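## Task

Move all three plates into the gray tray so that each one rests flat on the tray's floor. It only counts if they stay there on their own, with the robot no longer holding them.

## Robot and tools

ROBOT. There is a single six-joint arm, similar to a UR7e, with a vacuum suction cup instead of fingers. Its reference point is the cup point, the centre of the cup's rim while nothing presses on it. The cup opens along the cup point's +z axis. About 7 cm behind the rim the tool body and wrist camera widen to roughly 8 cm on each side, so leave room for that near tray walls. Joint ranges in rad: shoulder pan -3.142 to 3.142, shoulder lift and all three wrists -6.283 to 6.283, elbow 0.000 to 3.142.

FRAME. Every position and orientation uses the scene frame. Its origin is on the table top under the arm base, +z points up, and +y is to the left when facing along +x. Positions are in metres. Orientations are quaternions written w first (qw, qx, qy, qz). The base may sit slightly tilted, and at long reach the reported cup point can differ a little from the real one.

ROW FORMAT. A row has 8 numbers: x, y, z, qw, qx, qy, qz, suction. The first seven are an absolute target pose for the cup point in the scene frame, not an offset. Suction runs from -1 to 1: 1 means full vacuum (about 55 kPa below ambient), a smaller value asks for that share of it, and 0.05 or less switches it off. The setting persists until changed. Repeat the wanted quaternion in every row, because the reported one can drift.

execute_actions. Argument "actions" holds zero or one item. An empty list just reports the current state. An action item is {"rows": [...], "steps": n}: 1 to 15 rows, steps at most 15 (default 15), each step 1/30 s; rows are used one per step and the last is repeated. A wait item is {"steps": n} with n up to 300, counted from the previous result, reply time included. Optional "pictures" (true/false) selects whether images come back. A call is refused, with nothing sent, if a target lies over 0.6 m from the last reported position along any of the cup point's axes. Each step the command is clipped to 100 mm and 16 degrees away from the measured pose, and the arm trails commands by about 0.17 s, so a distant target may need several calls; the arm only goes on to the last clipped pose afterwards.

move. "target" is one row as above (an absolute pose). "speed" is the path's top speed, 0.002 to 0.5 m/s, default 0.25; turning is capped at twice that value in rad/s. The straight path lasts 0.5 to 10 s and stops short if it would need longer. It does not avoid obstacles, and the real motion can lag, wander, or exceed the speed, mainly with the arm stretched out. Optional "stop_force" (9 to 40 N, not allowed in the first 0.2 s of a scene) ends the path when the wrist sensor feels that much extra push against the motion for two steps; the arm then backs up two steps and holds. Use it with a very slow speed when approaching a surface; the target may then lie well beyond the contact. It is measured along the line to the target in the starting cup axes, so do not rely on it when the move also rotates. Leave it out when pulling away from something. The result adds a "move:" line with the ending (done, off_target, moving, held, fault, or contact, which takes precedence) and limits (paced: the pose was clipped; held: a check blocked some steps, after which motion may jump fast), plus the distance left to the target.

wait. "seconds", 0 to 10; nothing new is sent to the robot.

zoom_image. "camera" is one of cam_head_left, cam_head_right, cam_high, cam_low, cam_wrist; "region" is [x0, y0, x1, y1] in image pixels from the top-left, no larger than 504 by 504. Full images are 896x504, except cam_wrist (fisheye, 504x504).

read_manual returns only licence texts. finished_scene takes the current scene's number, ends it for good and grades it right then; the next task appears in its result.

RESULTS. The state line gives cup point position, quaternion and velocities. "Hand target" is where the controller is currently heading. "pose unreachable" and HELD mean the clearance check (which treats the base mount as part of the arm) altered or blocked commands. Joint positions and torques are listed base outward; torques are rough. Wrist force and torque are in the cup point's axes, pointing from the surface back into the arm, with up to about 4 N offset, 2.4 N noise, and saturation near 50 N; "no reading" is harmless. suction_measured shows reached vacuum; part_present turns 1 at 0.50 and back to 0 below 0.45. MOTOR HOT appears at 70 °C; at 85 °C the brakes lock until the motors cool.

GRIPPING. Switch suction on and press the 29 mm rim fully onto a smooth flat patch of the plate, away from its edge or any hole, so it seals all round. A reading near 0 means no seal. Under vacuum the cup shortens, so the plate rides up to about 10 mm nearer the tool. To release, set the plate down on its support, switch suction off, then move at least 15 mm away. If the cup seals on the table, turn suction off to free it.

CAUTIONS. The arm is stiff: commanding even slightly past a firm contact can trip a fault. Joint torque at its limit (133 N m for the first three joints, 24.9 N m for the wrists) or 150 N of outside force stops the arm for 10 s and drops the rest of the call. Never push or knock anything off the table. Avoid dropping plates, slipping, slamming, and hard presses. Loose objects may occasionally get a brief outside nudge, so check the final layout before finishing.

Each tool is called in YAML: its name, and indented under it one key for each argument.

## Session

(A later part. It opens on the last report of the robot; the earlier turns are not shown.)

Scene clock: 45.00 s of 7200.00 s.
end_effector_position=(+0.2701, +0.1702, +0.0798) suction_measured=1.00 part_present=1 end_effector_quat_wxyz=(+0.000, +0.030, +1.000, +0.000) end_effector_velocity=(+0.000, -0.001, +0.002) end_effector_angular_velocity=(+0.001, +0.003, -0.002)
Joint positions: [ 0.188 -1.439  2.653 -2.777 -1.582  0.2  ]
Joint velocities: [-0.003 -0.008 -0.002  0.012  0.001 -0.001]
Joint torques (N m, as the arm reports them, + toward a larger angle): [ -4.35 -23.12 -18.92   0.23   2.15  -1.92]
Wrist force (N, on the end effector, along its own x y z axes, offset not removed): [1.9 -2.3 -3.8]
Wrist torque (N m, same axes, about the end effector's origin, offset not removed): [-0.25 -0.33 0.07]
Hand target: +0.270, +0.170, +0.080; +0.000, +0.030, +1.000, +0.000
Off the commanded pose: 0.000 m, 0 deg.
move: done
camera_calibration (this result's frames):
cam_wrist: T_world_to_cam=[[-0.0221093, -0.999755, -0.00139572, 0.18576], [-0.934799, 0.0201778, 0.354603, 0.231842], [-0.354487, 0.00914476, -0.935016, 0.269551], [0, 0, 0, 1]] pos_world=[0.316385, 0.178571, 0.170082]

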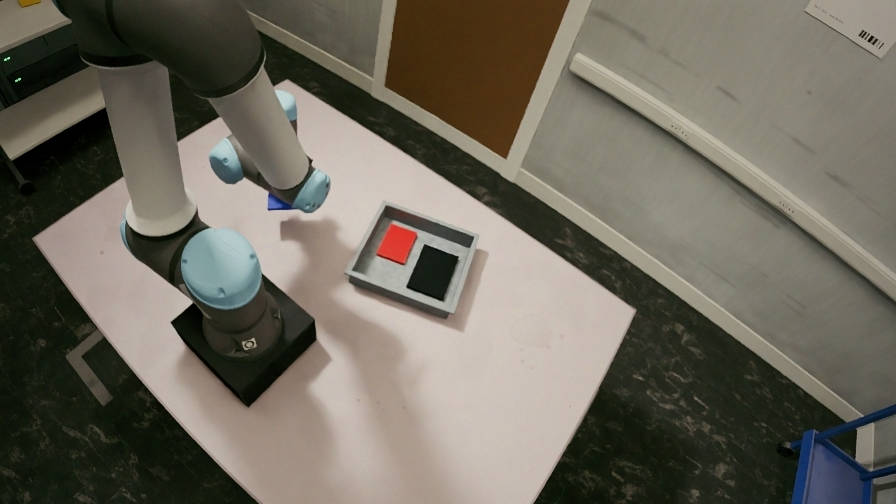

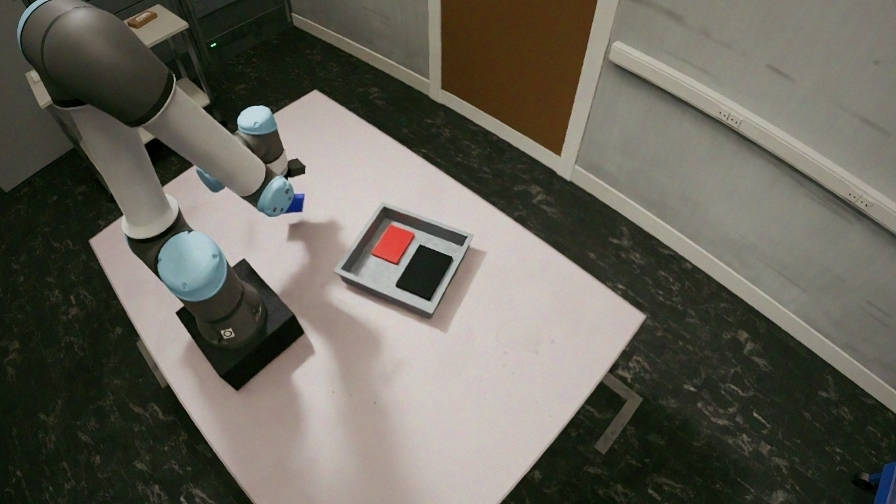

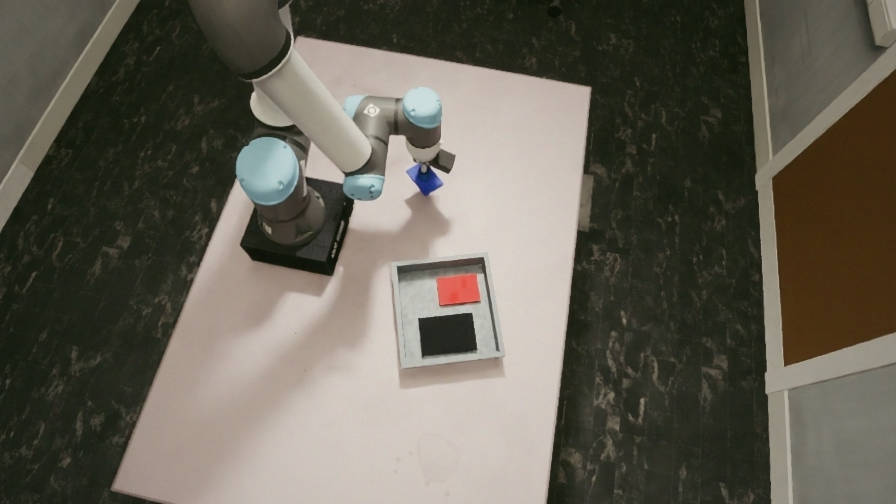

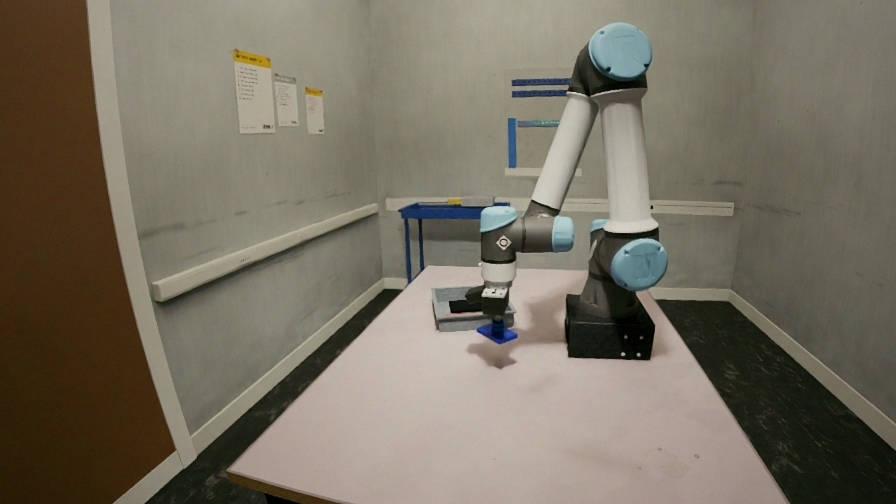

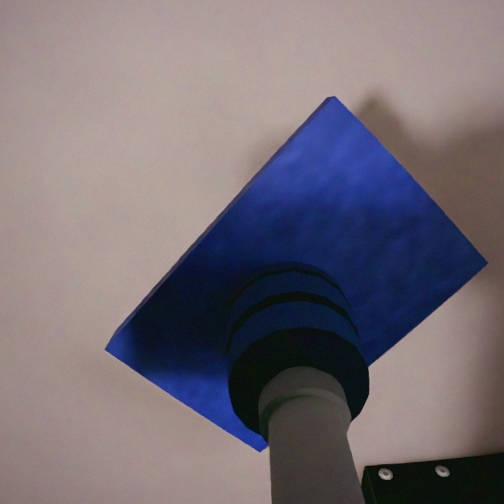

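move:
  target: [0.313, -0.095, 0.08, 0, 0.2756, 0.9613, 0, 1]
  speed: 0.25

Scene clock: 47.17 s of 7200.00 s.
end_effector_position=(+0.3134, -0.0946, +0.0800) suction_measured=0.96 part_present=1 end_effector_quat_wxyz=(+0.001, +0.276, +0.961, +0.001) end_effector_velocity=(+0.000, -0.001, -0.000) end_effector_angular_velocity=(-0.001, -0.001, -0.002)
Joint positions: [-0.656 -1.437  2.635 -2.773 -1.582 -0.146]
Joint velocities: [-0.002  0.003 -0.001 -0.004 -0.    -0.   ]
Joint torques (N m, as the arm reports them, + toward a larger angle): [ -4.92  -5.9  -18.57  -5.25   2.08  -2.05]
Wrist force (N, on the end effector, along its own x y z axes, offset not removed): [2.3 -1.7 -2.1]
Wrist torque (N m, same axes, about the end effector's origin, offset not removed): [-0.06 -0.48 0.16]
Hand target: +0.313, -0.095, +0.080; +0.001, +0.276, +0.961, +0.001
Off the commanded pose: 0.001 m, 0 deg.
move: done
camera_calibration (this result's frames):
cam_wrist: T_world_to_cam=[[-0.497308, -0.86757, -0.0026361, 0.0835402], [-0.811813, 0.46427, 0.354136, 0.281157], [-0.306014, 0.178255, -0.93519, 0.288354], [0, 0, 0, 1]] pos_world=[0.358032, -0.109456, 0.170318]

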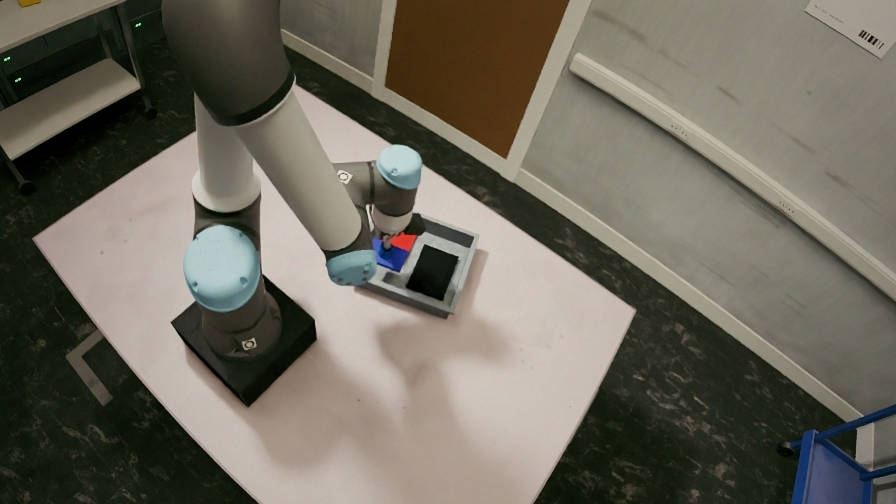

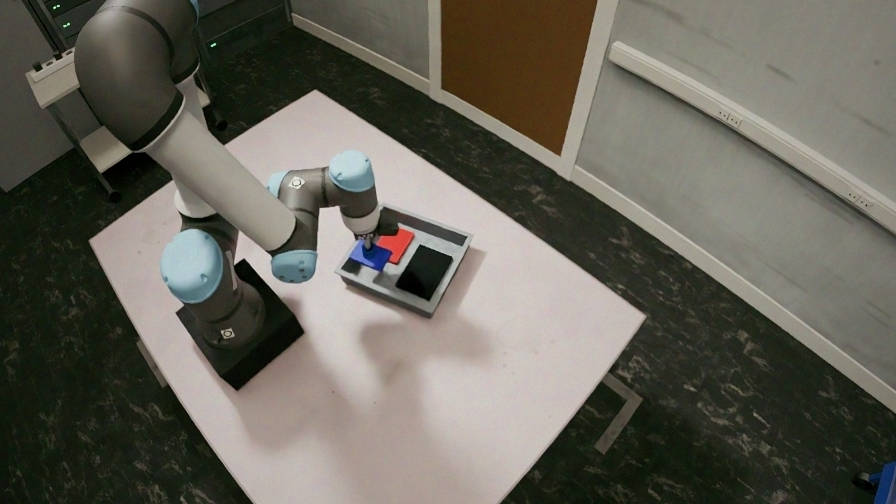

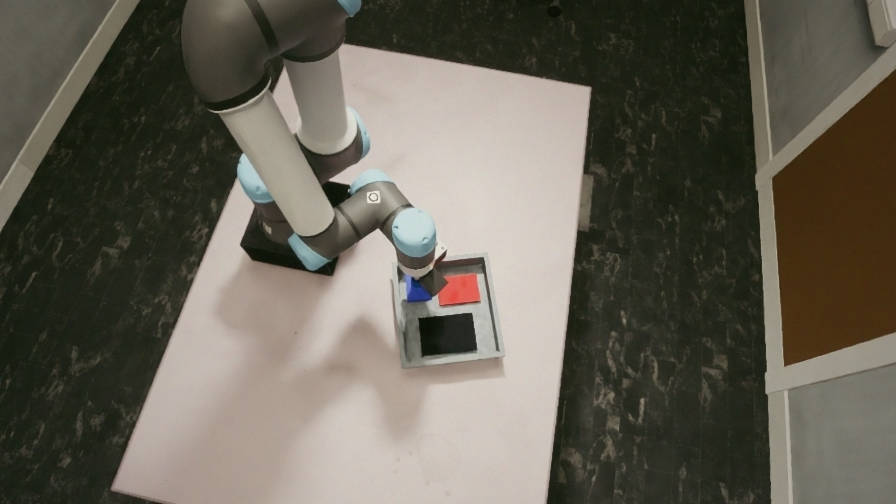

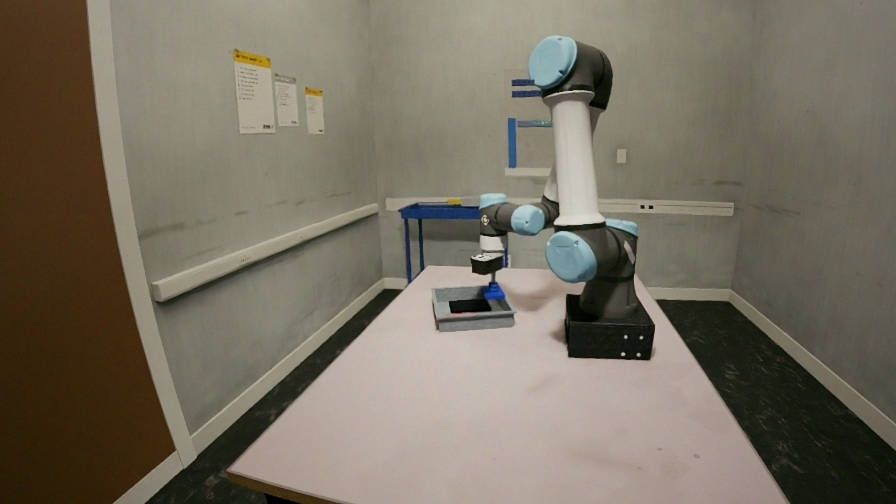

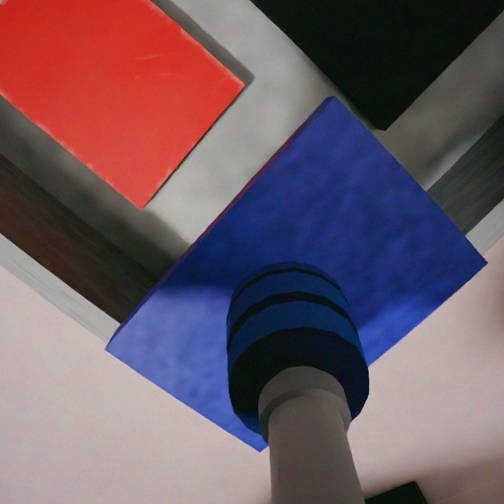

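move:
  target: [0.313, -0.095, 0.052, 0, 0.2756, 0.9613, 0, 1]
  speed: 0.1

Scene clock: 48.63 s of 7200.00 s.
end_effector_position=(+0.3130, -0.0950, +0.0521) suction_measured=0.99 part_present=1 end_effector_quat_wxyz=(-0.000, +0.276, +0.961, +0.000) end_effector_velocity=(-0.000, -0.000, -0.002) end_effector_angular_velocity=(-0.002, +0.001, -0.000)
Joint positions: [-0.658 -1.307  2.65  -2.918 -1.584 -0.147]
Joint velocities: [-0.     0.007  0.001 -0.009 -0.002 -0.   ]
Joint torques (N m, as the arm reports them, + toward a larger angle): [-3.47 -7.88  1.22 -4.81 -1.81 -1.75]
Wrist force (N, on the end effector, along its own x y z axes, offset not removed): [0.4 -1.8 -4.1]
Wrist torque (N m, same axes, about the end effector's origin, offset not removed): [-0.37 -0.12 0.11]
Hand target: +0.313, -0.095, +0.052; -0.000, +0.276, +0.961, +0.000
Off the commanded pose: 0.000 m, 0 deg.
move: done
camera_calibration (this result's frames):
cam_wrist: T_world_to_cam=[[-0.497475, -0.867478, -0.000933432, 0.0828484], [-0.811146, 0.464789, 0.354985, 0.290655], [-0.307508, 0.177353, -0.934872, 0.262563], [0, 0, 0, 1]] pos_world=[0.357719, -0.10979, 0.142362]

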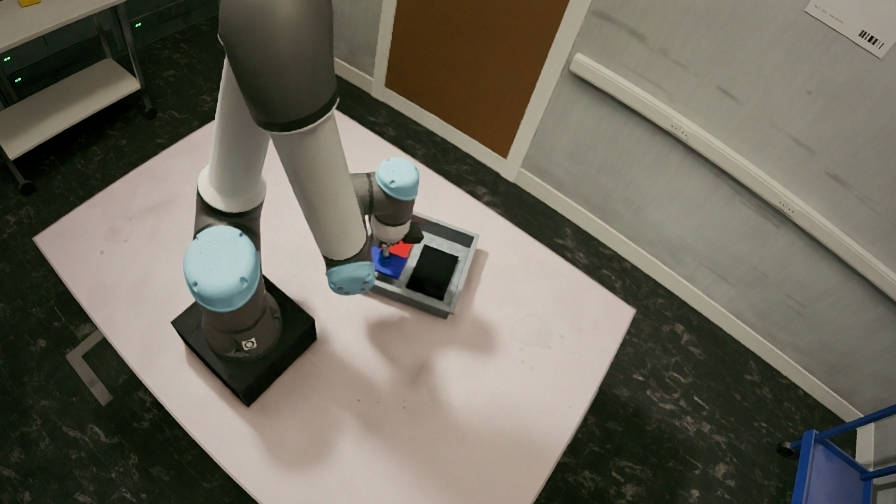

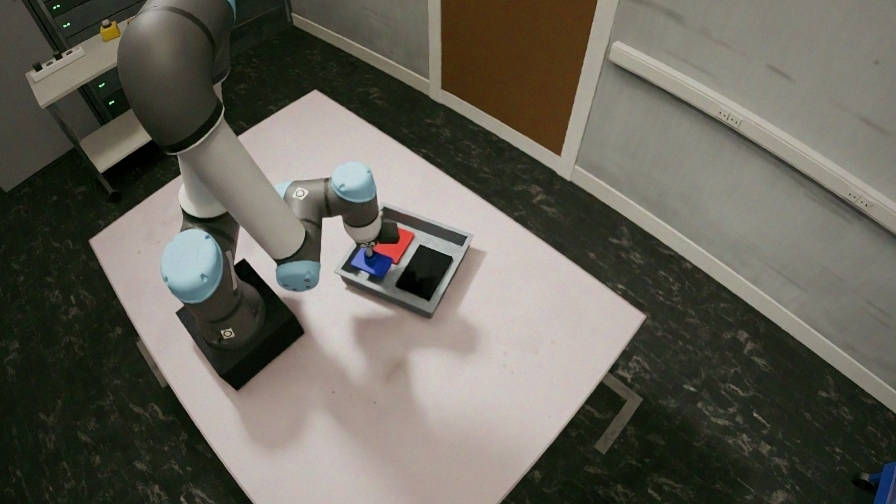

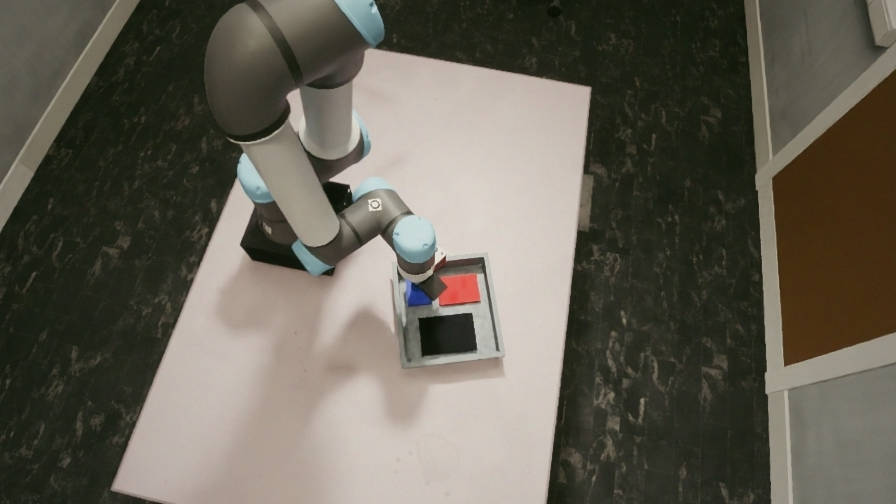

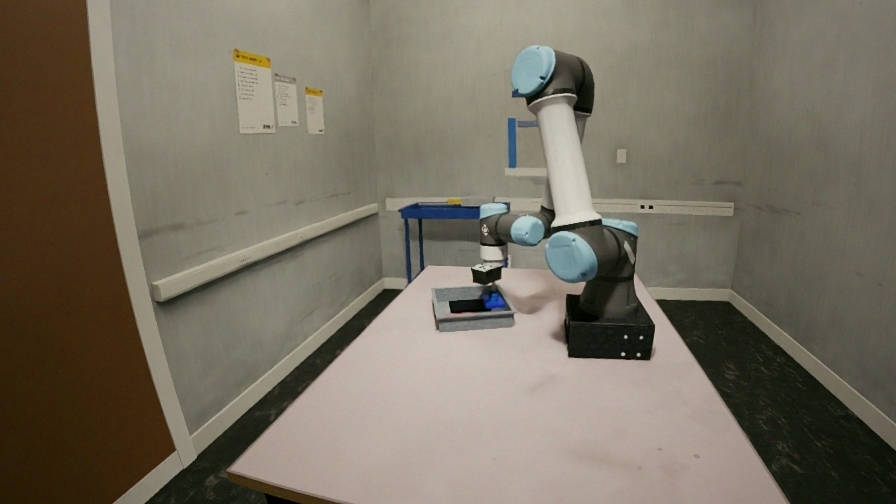

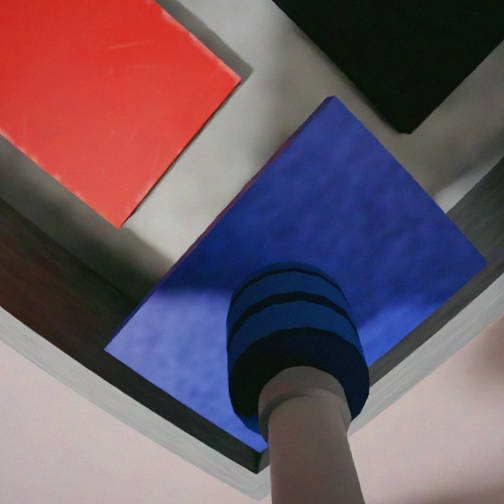

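Clear of all walls and plates. Lowering.

move:
  target: [0.313, -0.095, 0.007, 0, 0.2756, 0.9613, 0, 1]
  speed: 0.12

move:
  target: [0.313, -0.095, -0.004, 0, 0.2756, 0.9613, 0, 1]
  speed: 0.004
  stop_force: 9

Scene clock: 51.67 s of 7200.00 s.
end_effector_position=(+0.3129, -0.0950, +0.0072) suction_measured=0.98 part_present=1 end_effector_quat_wxyz=(-0.000, +0.276, +0.961, -0.000) end_effector_velocity=(+0.001, -0.000, -0.002) end_effector_angular_velocity=(-0.000, -0.003, -0.000)
Joint positions: [-0.66  -1.083  2.653 -3.145 -1.584 -0.149]
Joint velocities: [-0.     0.01   0.    -0.013  0.002 -0.   ]
Joint torques (N m, as the arm reports them, + toward a larger angle): [ -4.21 -12.14 -11.29  -4.76   2.3   -1.81]
Wrist force (N, on the end effector, along its own x y z axes, offset not removed): [-0.9 0.3 -2.3]
Wrist torque (N m, same axes, about the end effector's origin, offset not removed): [0.14 0.06 0.07]
Hand target: +0.313, -0.095, +0.007; -0.000, +0.276, +0.961, +0.000
Off the commanded pose: 0.000 m, 0 deg.
move: done
camera_calibration (this result's frames):
cam_wrist: T_world_to_cam=[[-0.497462, -0.867486, -0.000773412, 0.0827738], [-0.811077, 0.464797, 0.355131, 0.306551], [-0.307711, 0.177291, -0.934816, 0.220573], [0, 0, 0, 1]] pos_world=[0.357686, -0.109784, 0.0973932]

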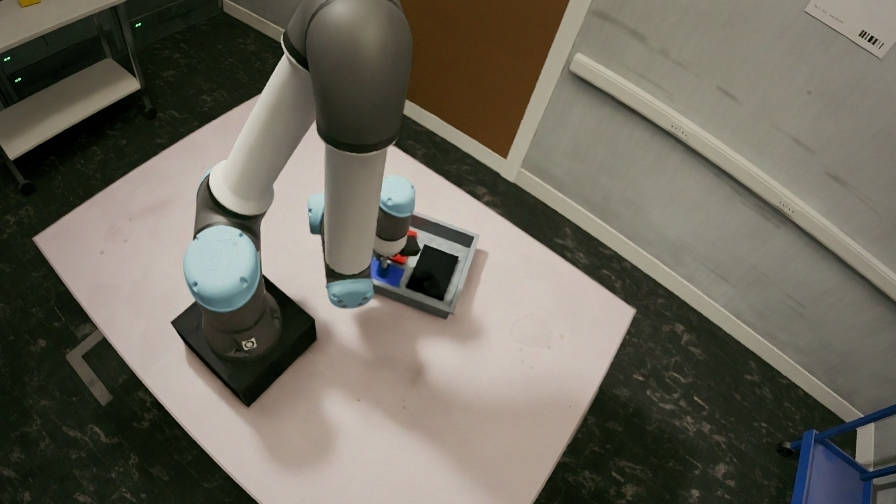

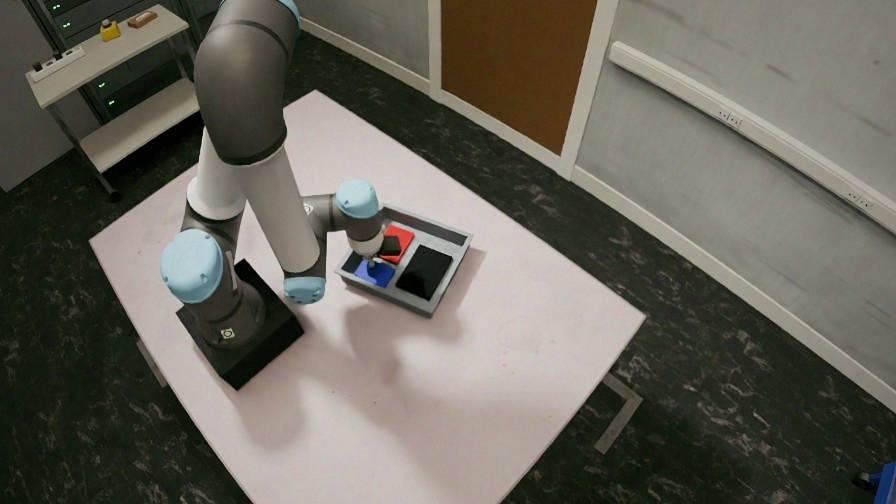

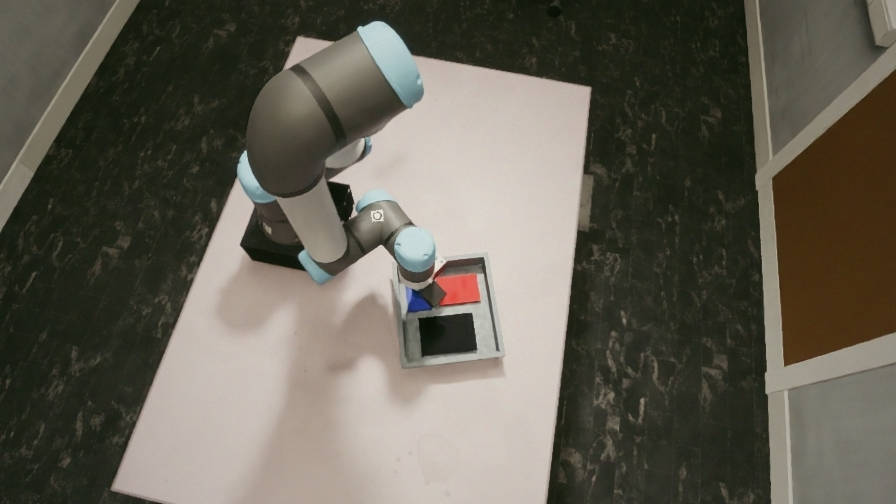

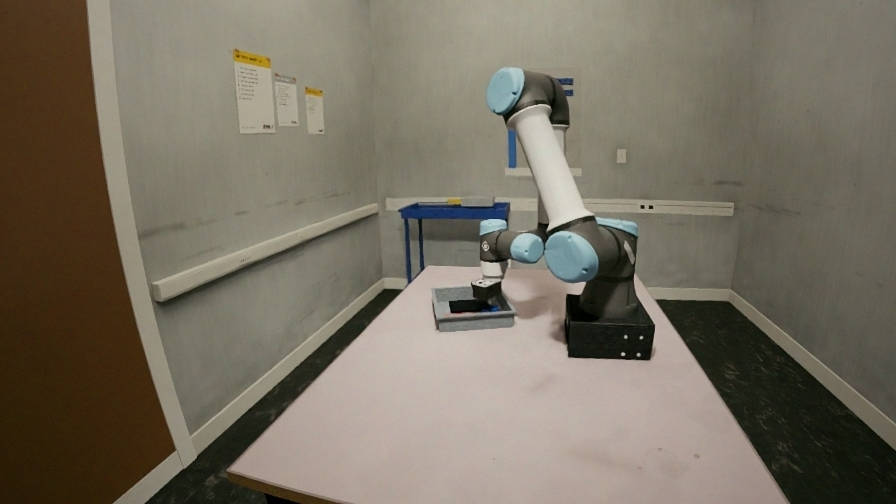

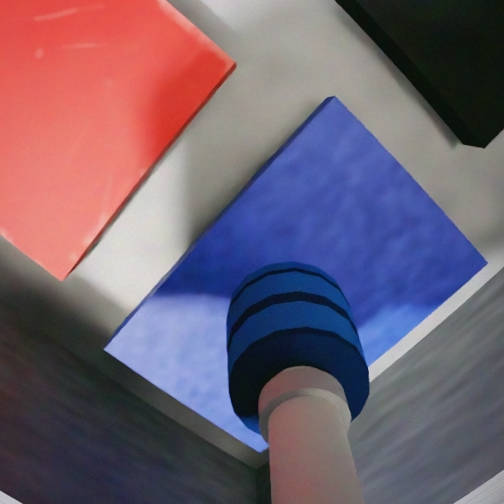

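Scene clock: 53.43 s of 7200.00 s.
end_effector_position=(+0.3130, -0.0950, +0.0015) suction_measured=0.99 part_present=1 end_effector_quat_wxyz=(-0.000, +0.276, +0.961, -0.000) end_effector_velocity=(-0.001, +0.001, +0.001) end_effector_angular_velocity=(+0.001, +0.002, +0.000)
Joint positions: [-0.66  -1.055  2.652 -3.172 -1.584 -0.15 ]
Joint velocities: [ 0.    -0.006  0.001  0.007 -0.     0.   ]
Joint torques (N m, as the arm reports them, + toward a larger angle): [ -4.76 -28.68  -7.22   1.52   0.91  -1.76]
Wrist force (N, on the end effector, along its own x y z axes, offset not removed): [-0.2 -1.8 -19.4]
Wrist torque (N m, same axes, about the end effector's origin, offset not removed): [-0.12 0.08 0.12]
Hand target: +0.313, -0.095, +0.002; -0.000, +0.276, +0.961, -0.000
Off the commanded pose: 0.006 m, 0 deg.
move: contact
camera_calibration (this result's frames):
cam_wrist: T_world_to_cam=[[-0.497457, -0.867488, -0.000818086, 0.0827714], [-0.81112, 0.464798, 0.355031, 0.308618], [-0.307605, 0.177276, -0.934854, 0.215286], [0, 0, 0, 1]] pos_world=[0.357724, -0.109807, 0.0917597]

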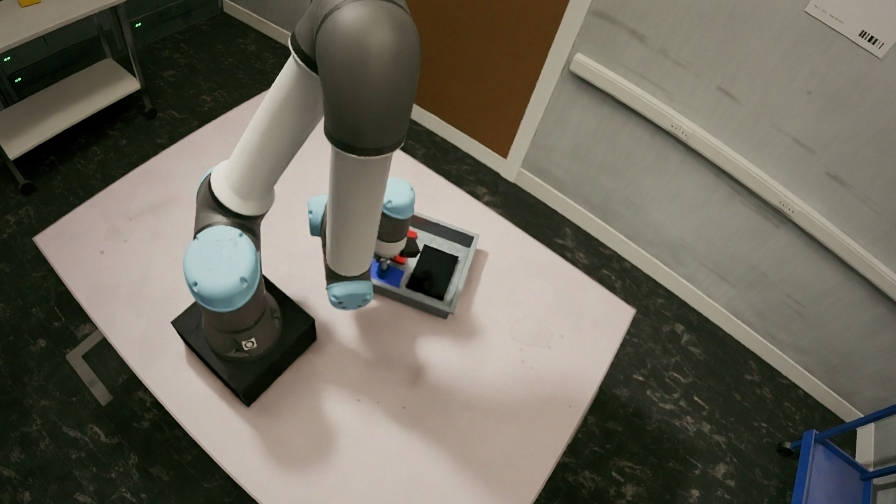

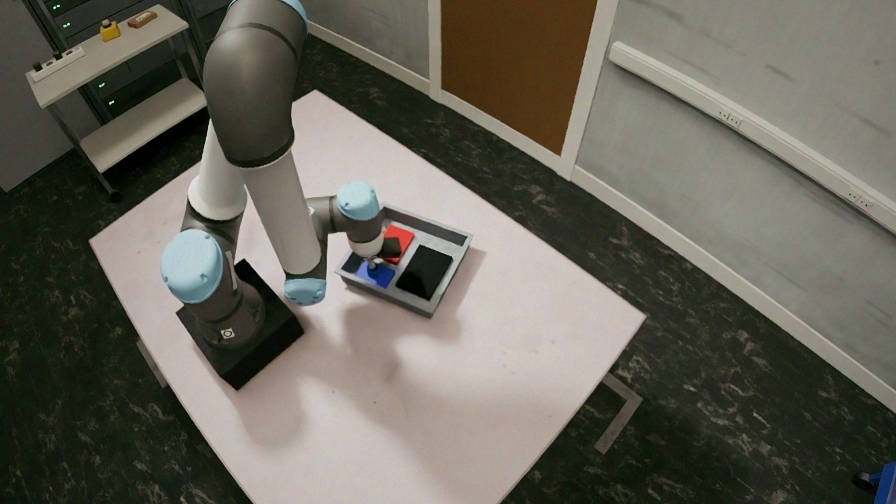

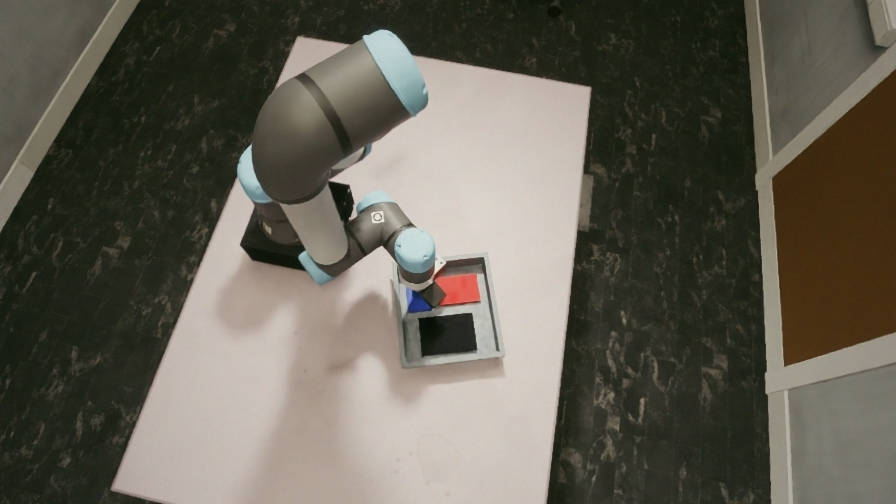

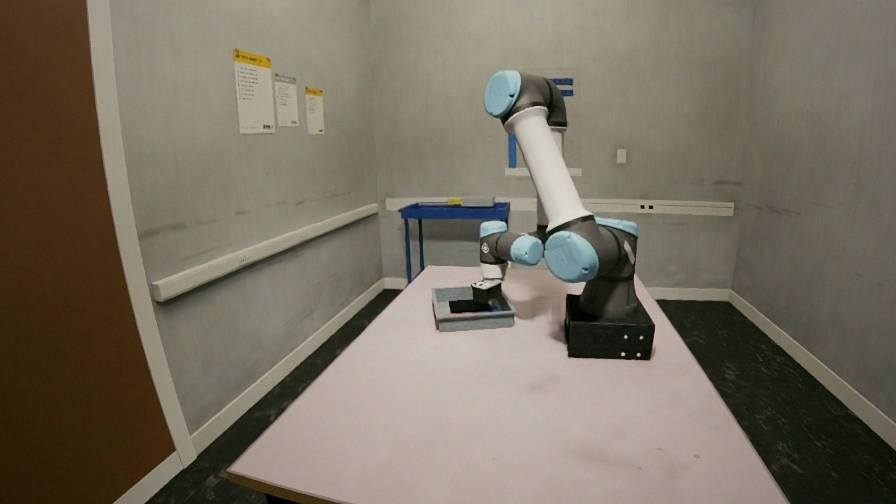

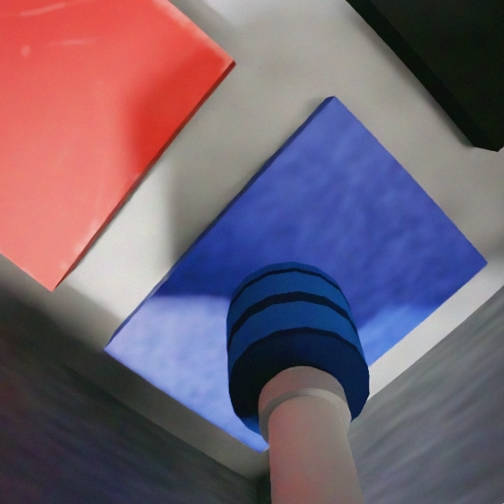

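execute_actions:
  actions:
    - {"rows": [[0.313, -0.095, 0.0025, 0, 0.2756, 0.9613, 0, 0]], "steps": 8}
  pictures: false

move:
  target: [0.313, -0.095, 0.08, 0, 0.2756, 0.9613, 0, 0]
  speed: 0.15

Scene clock: 54.27 s of 7200.00 s.
end_effector_position=(+0.3130, -0.0951, +0.0024) suction_measured=0.00 part_present=0 end_effector_quat_wxyz=(+0.000, +0.276, +0.961, -0.000) end_effector_velocity=(+0.001, +0.000, +0.001) end_effector_angular_velocity=(+0.001, -0.002, +0.000)
Joint positions: [-0.66  -1.059  2.652 -3.168 -1.584 -0.15 ]
Joint velocities: [ 0.    -0.004  0.     0.003  0.002 -0.   ]
Joint torques (N m, as the arm reports them, + toward a larger angle): [  0.64 -28.84   6.     1.38   2.28  -0.42]
Wrist force (N, on the end effector, along its own x y z axes, offset not removed): [1.8 0.5 -13.2]
Wrist torque (N m, same axes, about the end effector's origin, offset not removed): [0.03 -0.50 0.00]
Hand target: +0.313, -0.095, +0.002; +0.000, +0.276, +0.961, -0.000
Off the commanded pose: 0.000 m, 0 deg.
Steps of this call (steps 1 to 17: nothing new was sent; steps 18 to 25: all 8 steps of this action). Readings (end_effector_position | what the end effector reports):
18: (+0.3130, -0.0950, +0.0017) | suction_measured=0.00 part_present=0
19: (+0.3130, -0.0951, +0.0019) | suction_measured=0.00 part_present=0
21: (+0.3131, -0.0951, +0.0022) | suction_measured=0.00 part_present=0
25: the state above

Scene clock: 55.57 s of 7200.00 s.
end_effector_position=(+0.3130, -0.0950, +0.0798) suction_measured=0.00 part_present=0 end_effector_quat_wxyz=(+0.000, +0.276, +0.961, -0.000) end_effector_velocity=(-0.000, -0.001, +0.002) end_effector_angular_velocity=(-0.002, +0.003, -0.001)
Joint positions: [-0.657 -1.437  2.635 -2.773 -1.584 -0.146]
Joint velocities: [-0.001 -0.007 -0.004  0.011 -0.004  0.   ]
Joint torques (N m, as the arm reports them, + toward a larger angle): [ -3.71 -25.38 -16.72   0.9   -1.85  -1.28]
Wrist force (N, on the end effector, along its own x y z axes, offset not removed): [1.9 0.5 -4.9]
Wrist torque (N m, same axes, about the end effector's origin, offset not removed): [0.05 -0.45 0.08]
Hand target: +0.313, -0.095, +0.080; -0.000, +0.276, +0.961, -0.000
Off the commanded pose: 0.000 m, 0 deg.
move: done
camera_calibration (this result's frames):
cam_wrist: T_world_to_cam=[[-0.497543, -0.867439, -0.000885383, 0.0829139], [-0.811173, 0.464908, 0.354765, 0.280899], [-0.307325, 0.177229, -0.934955, 0.28841], [0, 0, 0, 1]] pos_world=[0.357746, -0.109784, 0.170071]

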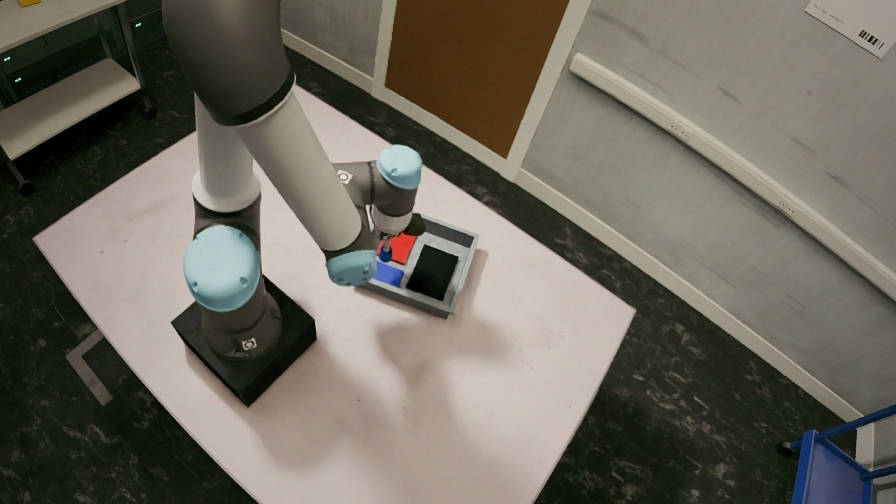

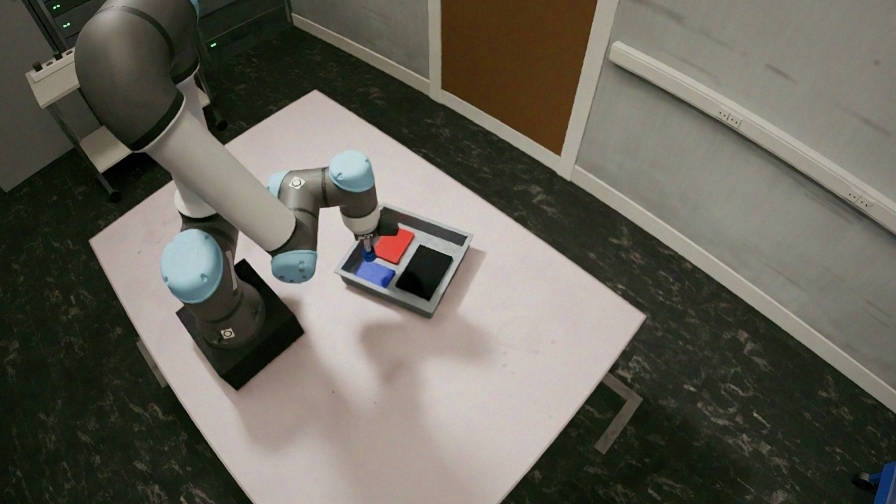

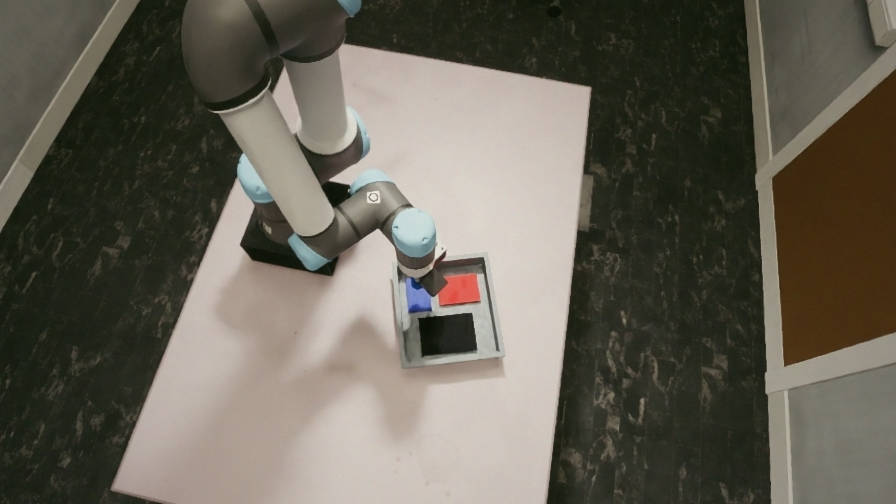

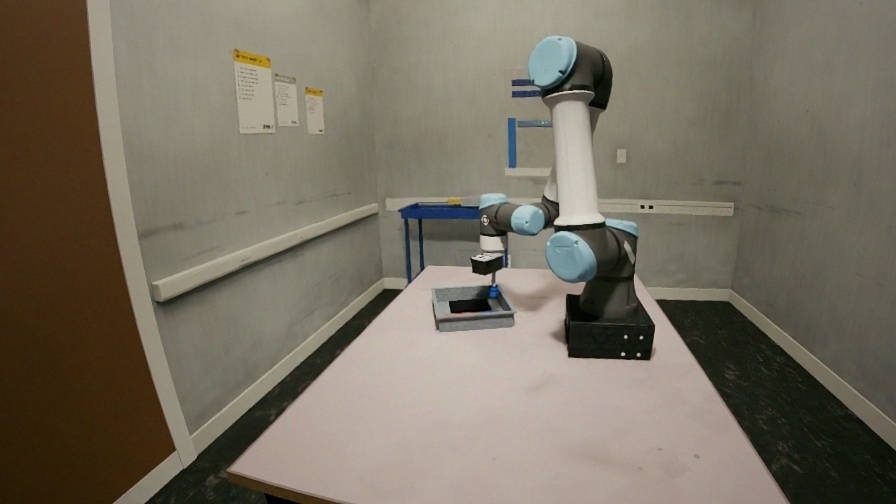

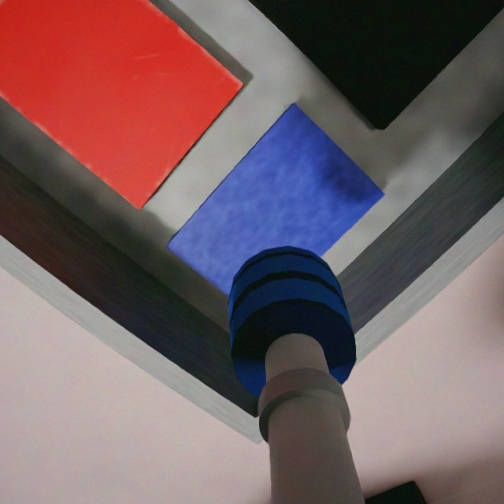

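finished_scene:
  scene: 2

The scene is finished: the task was done.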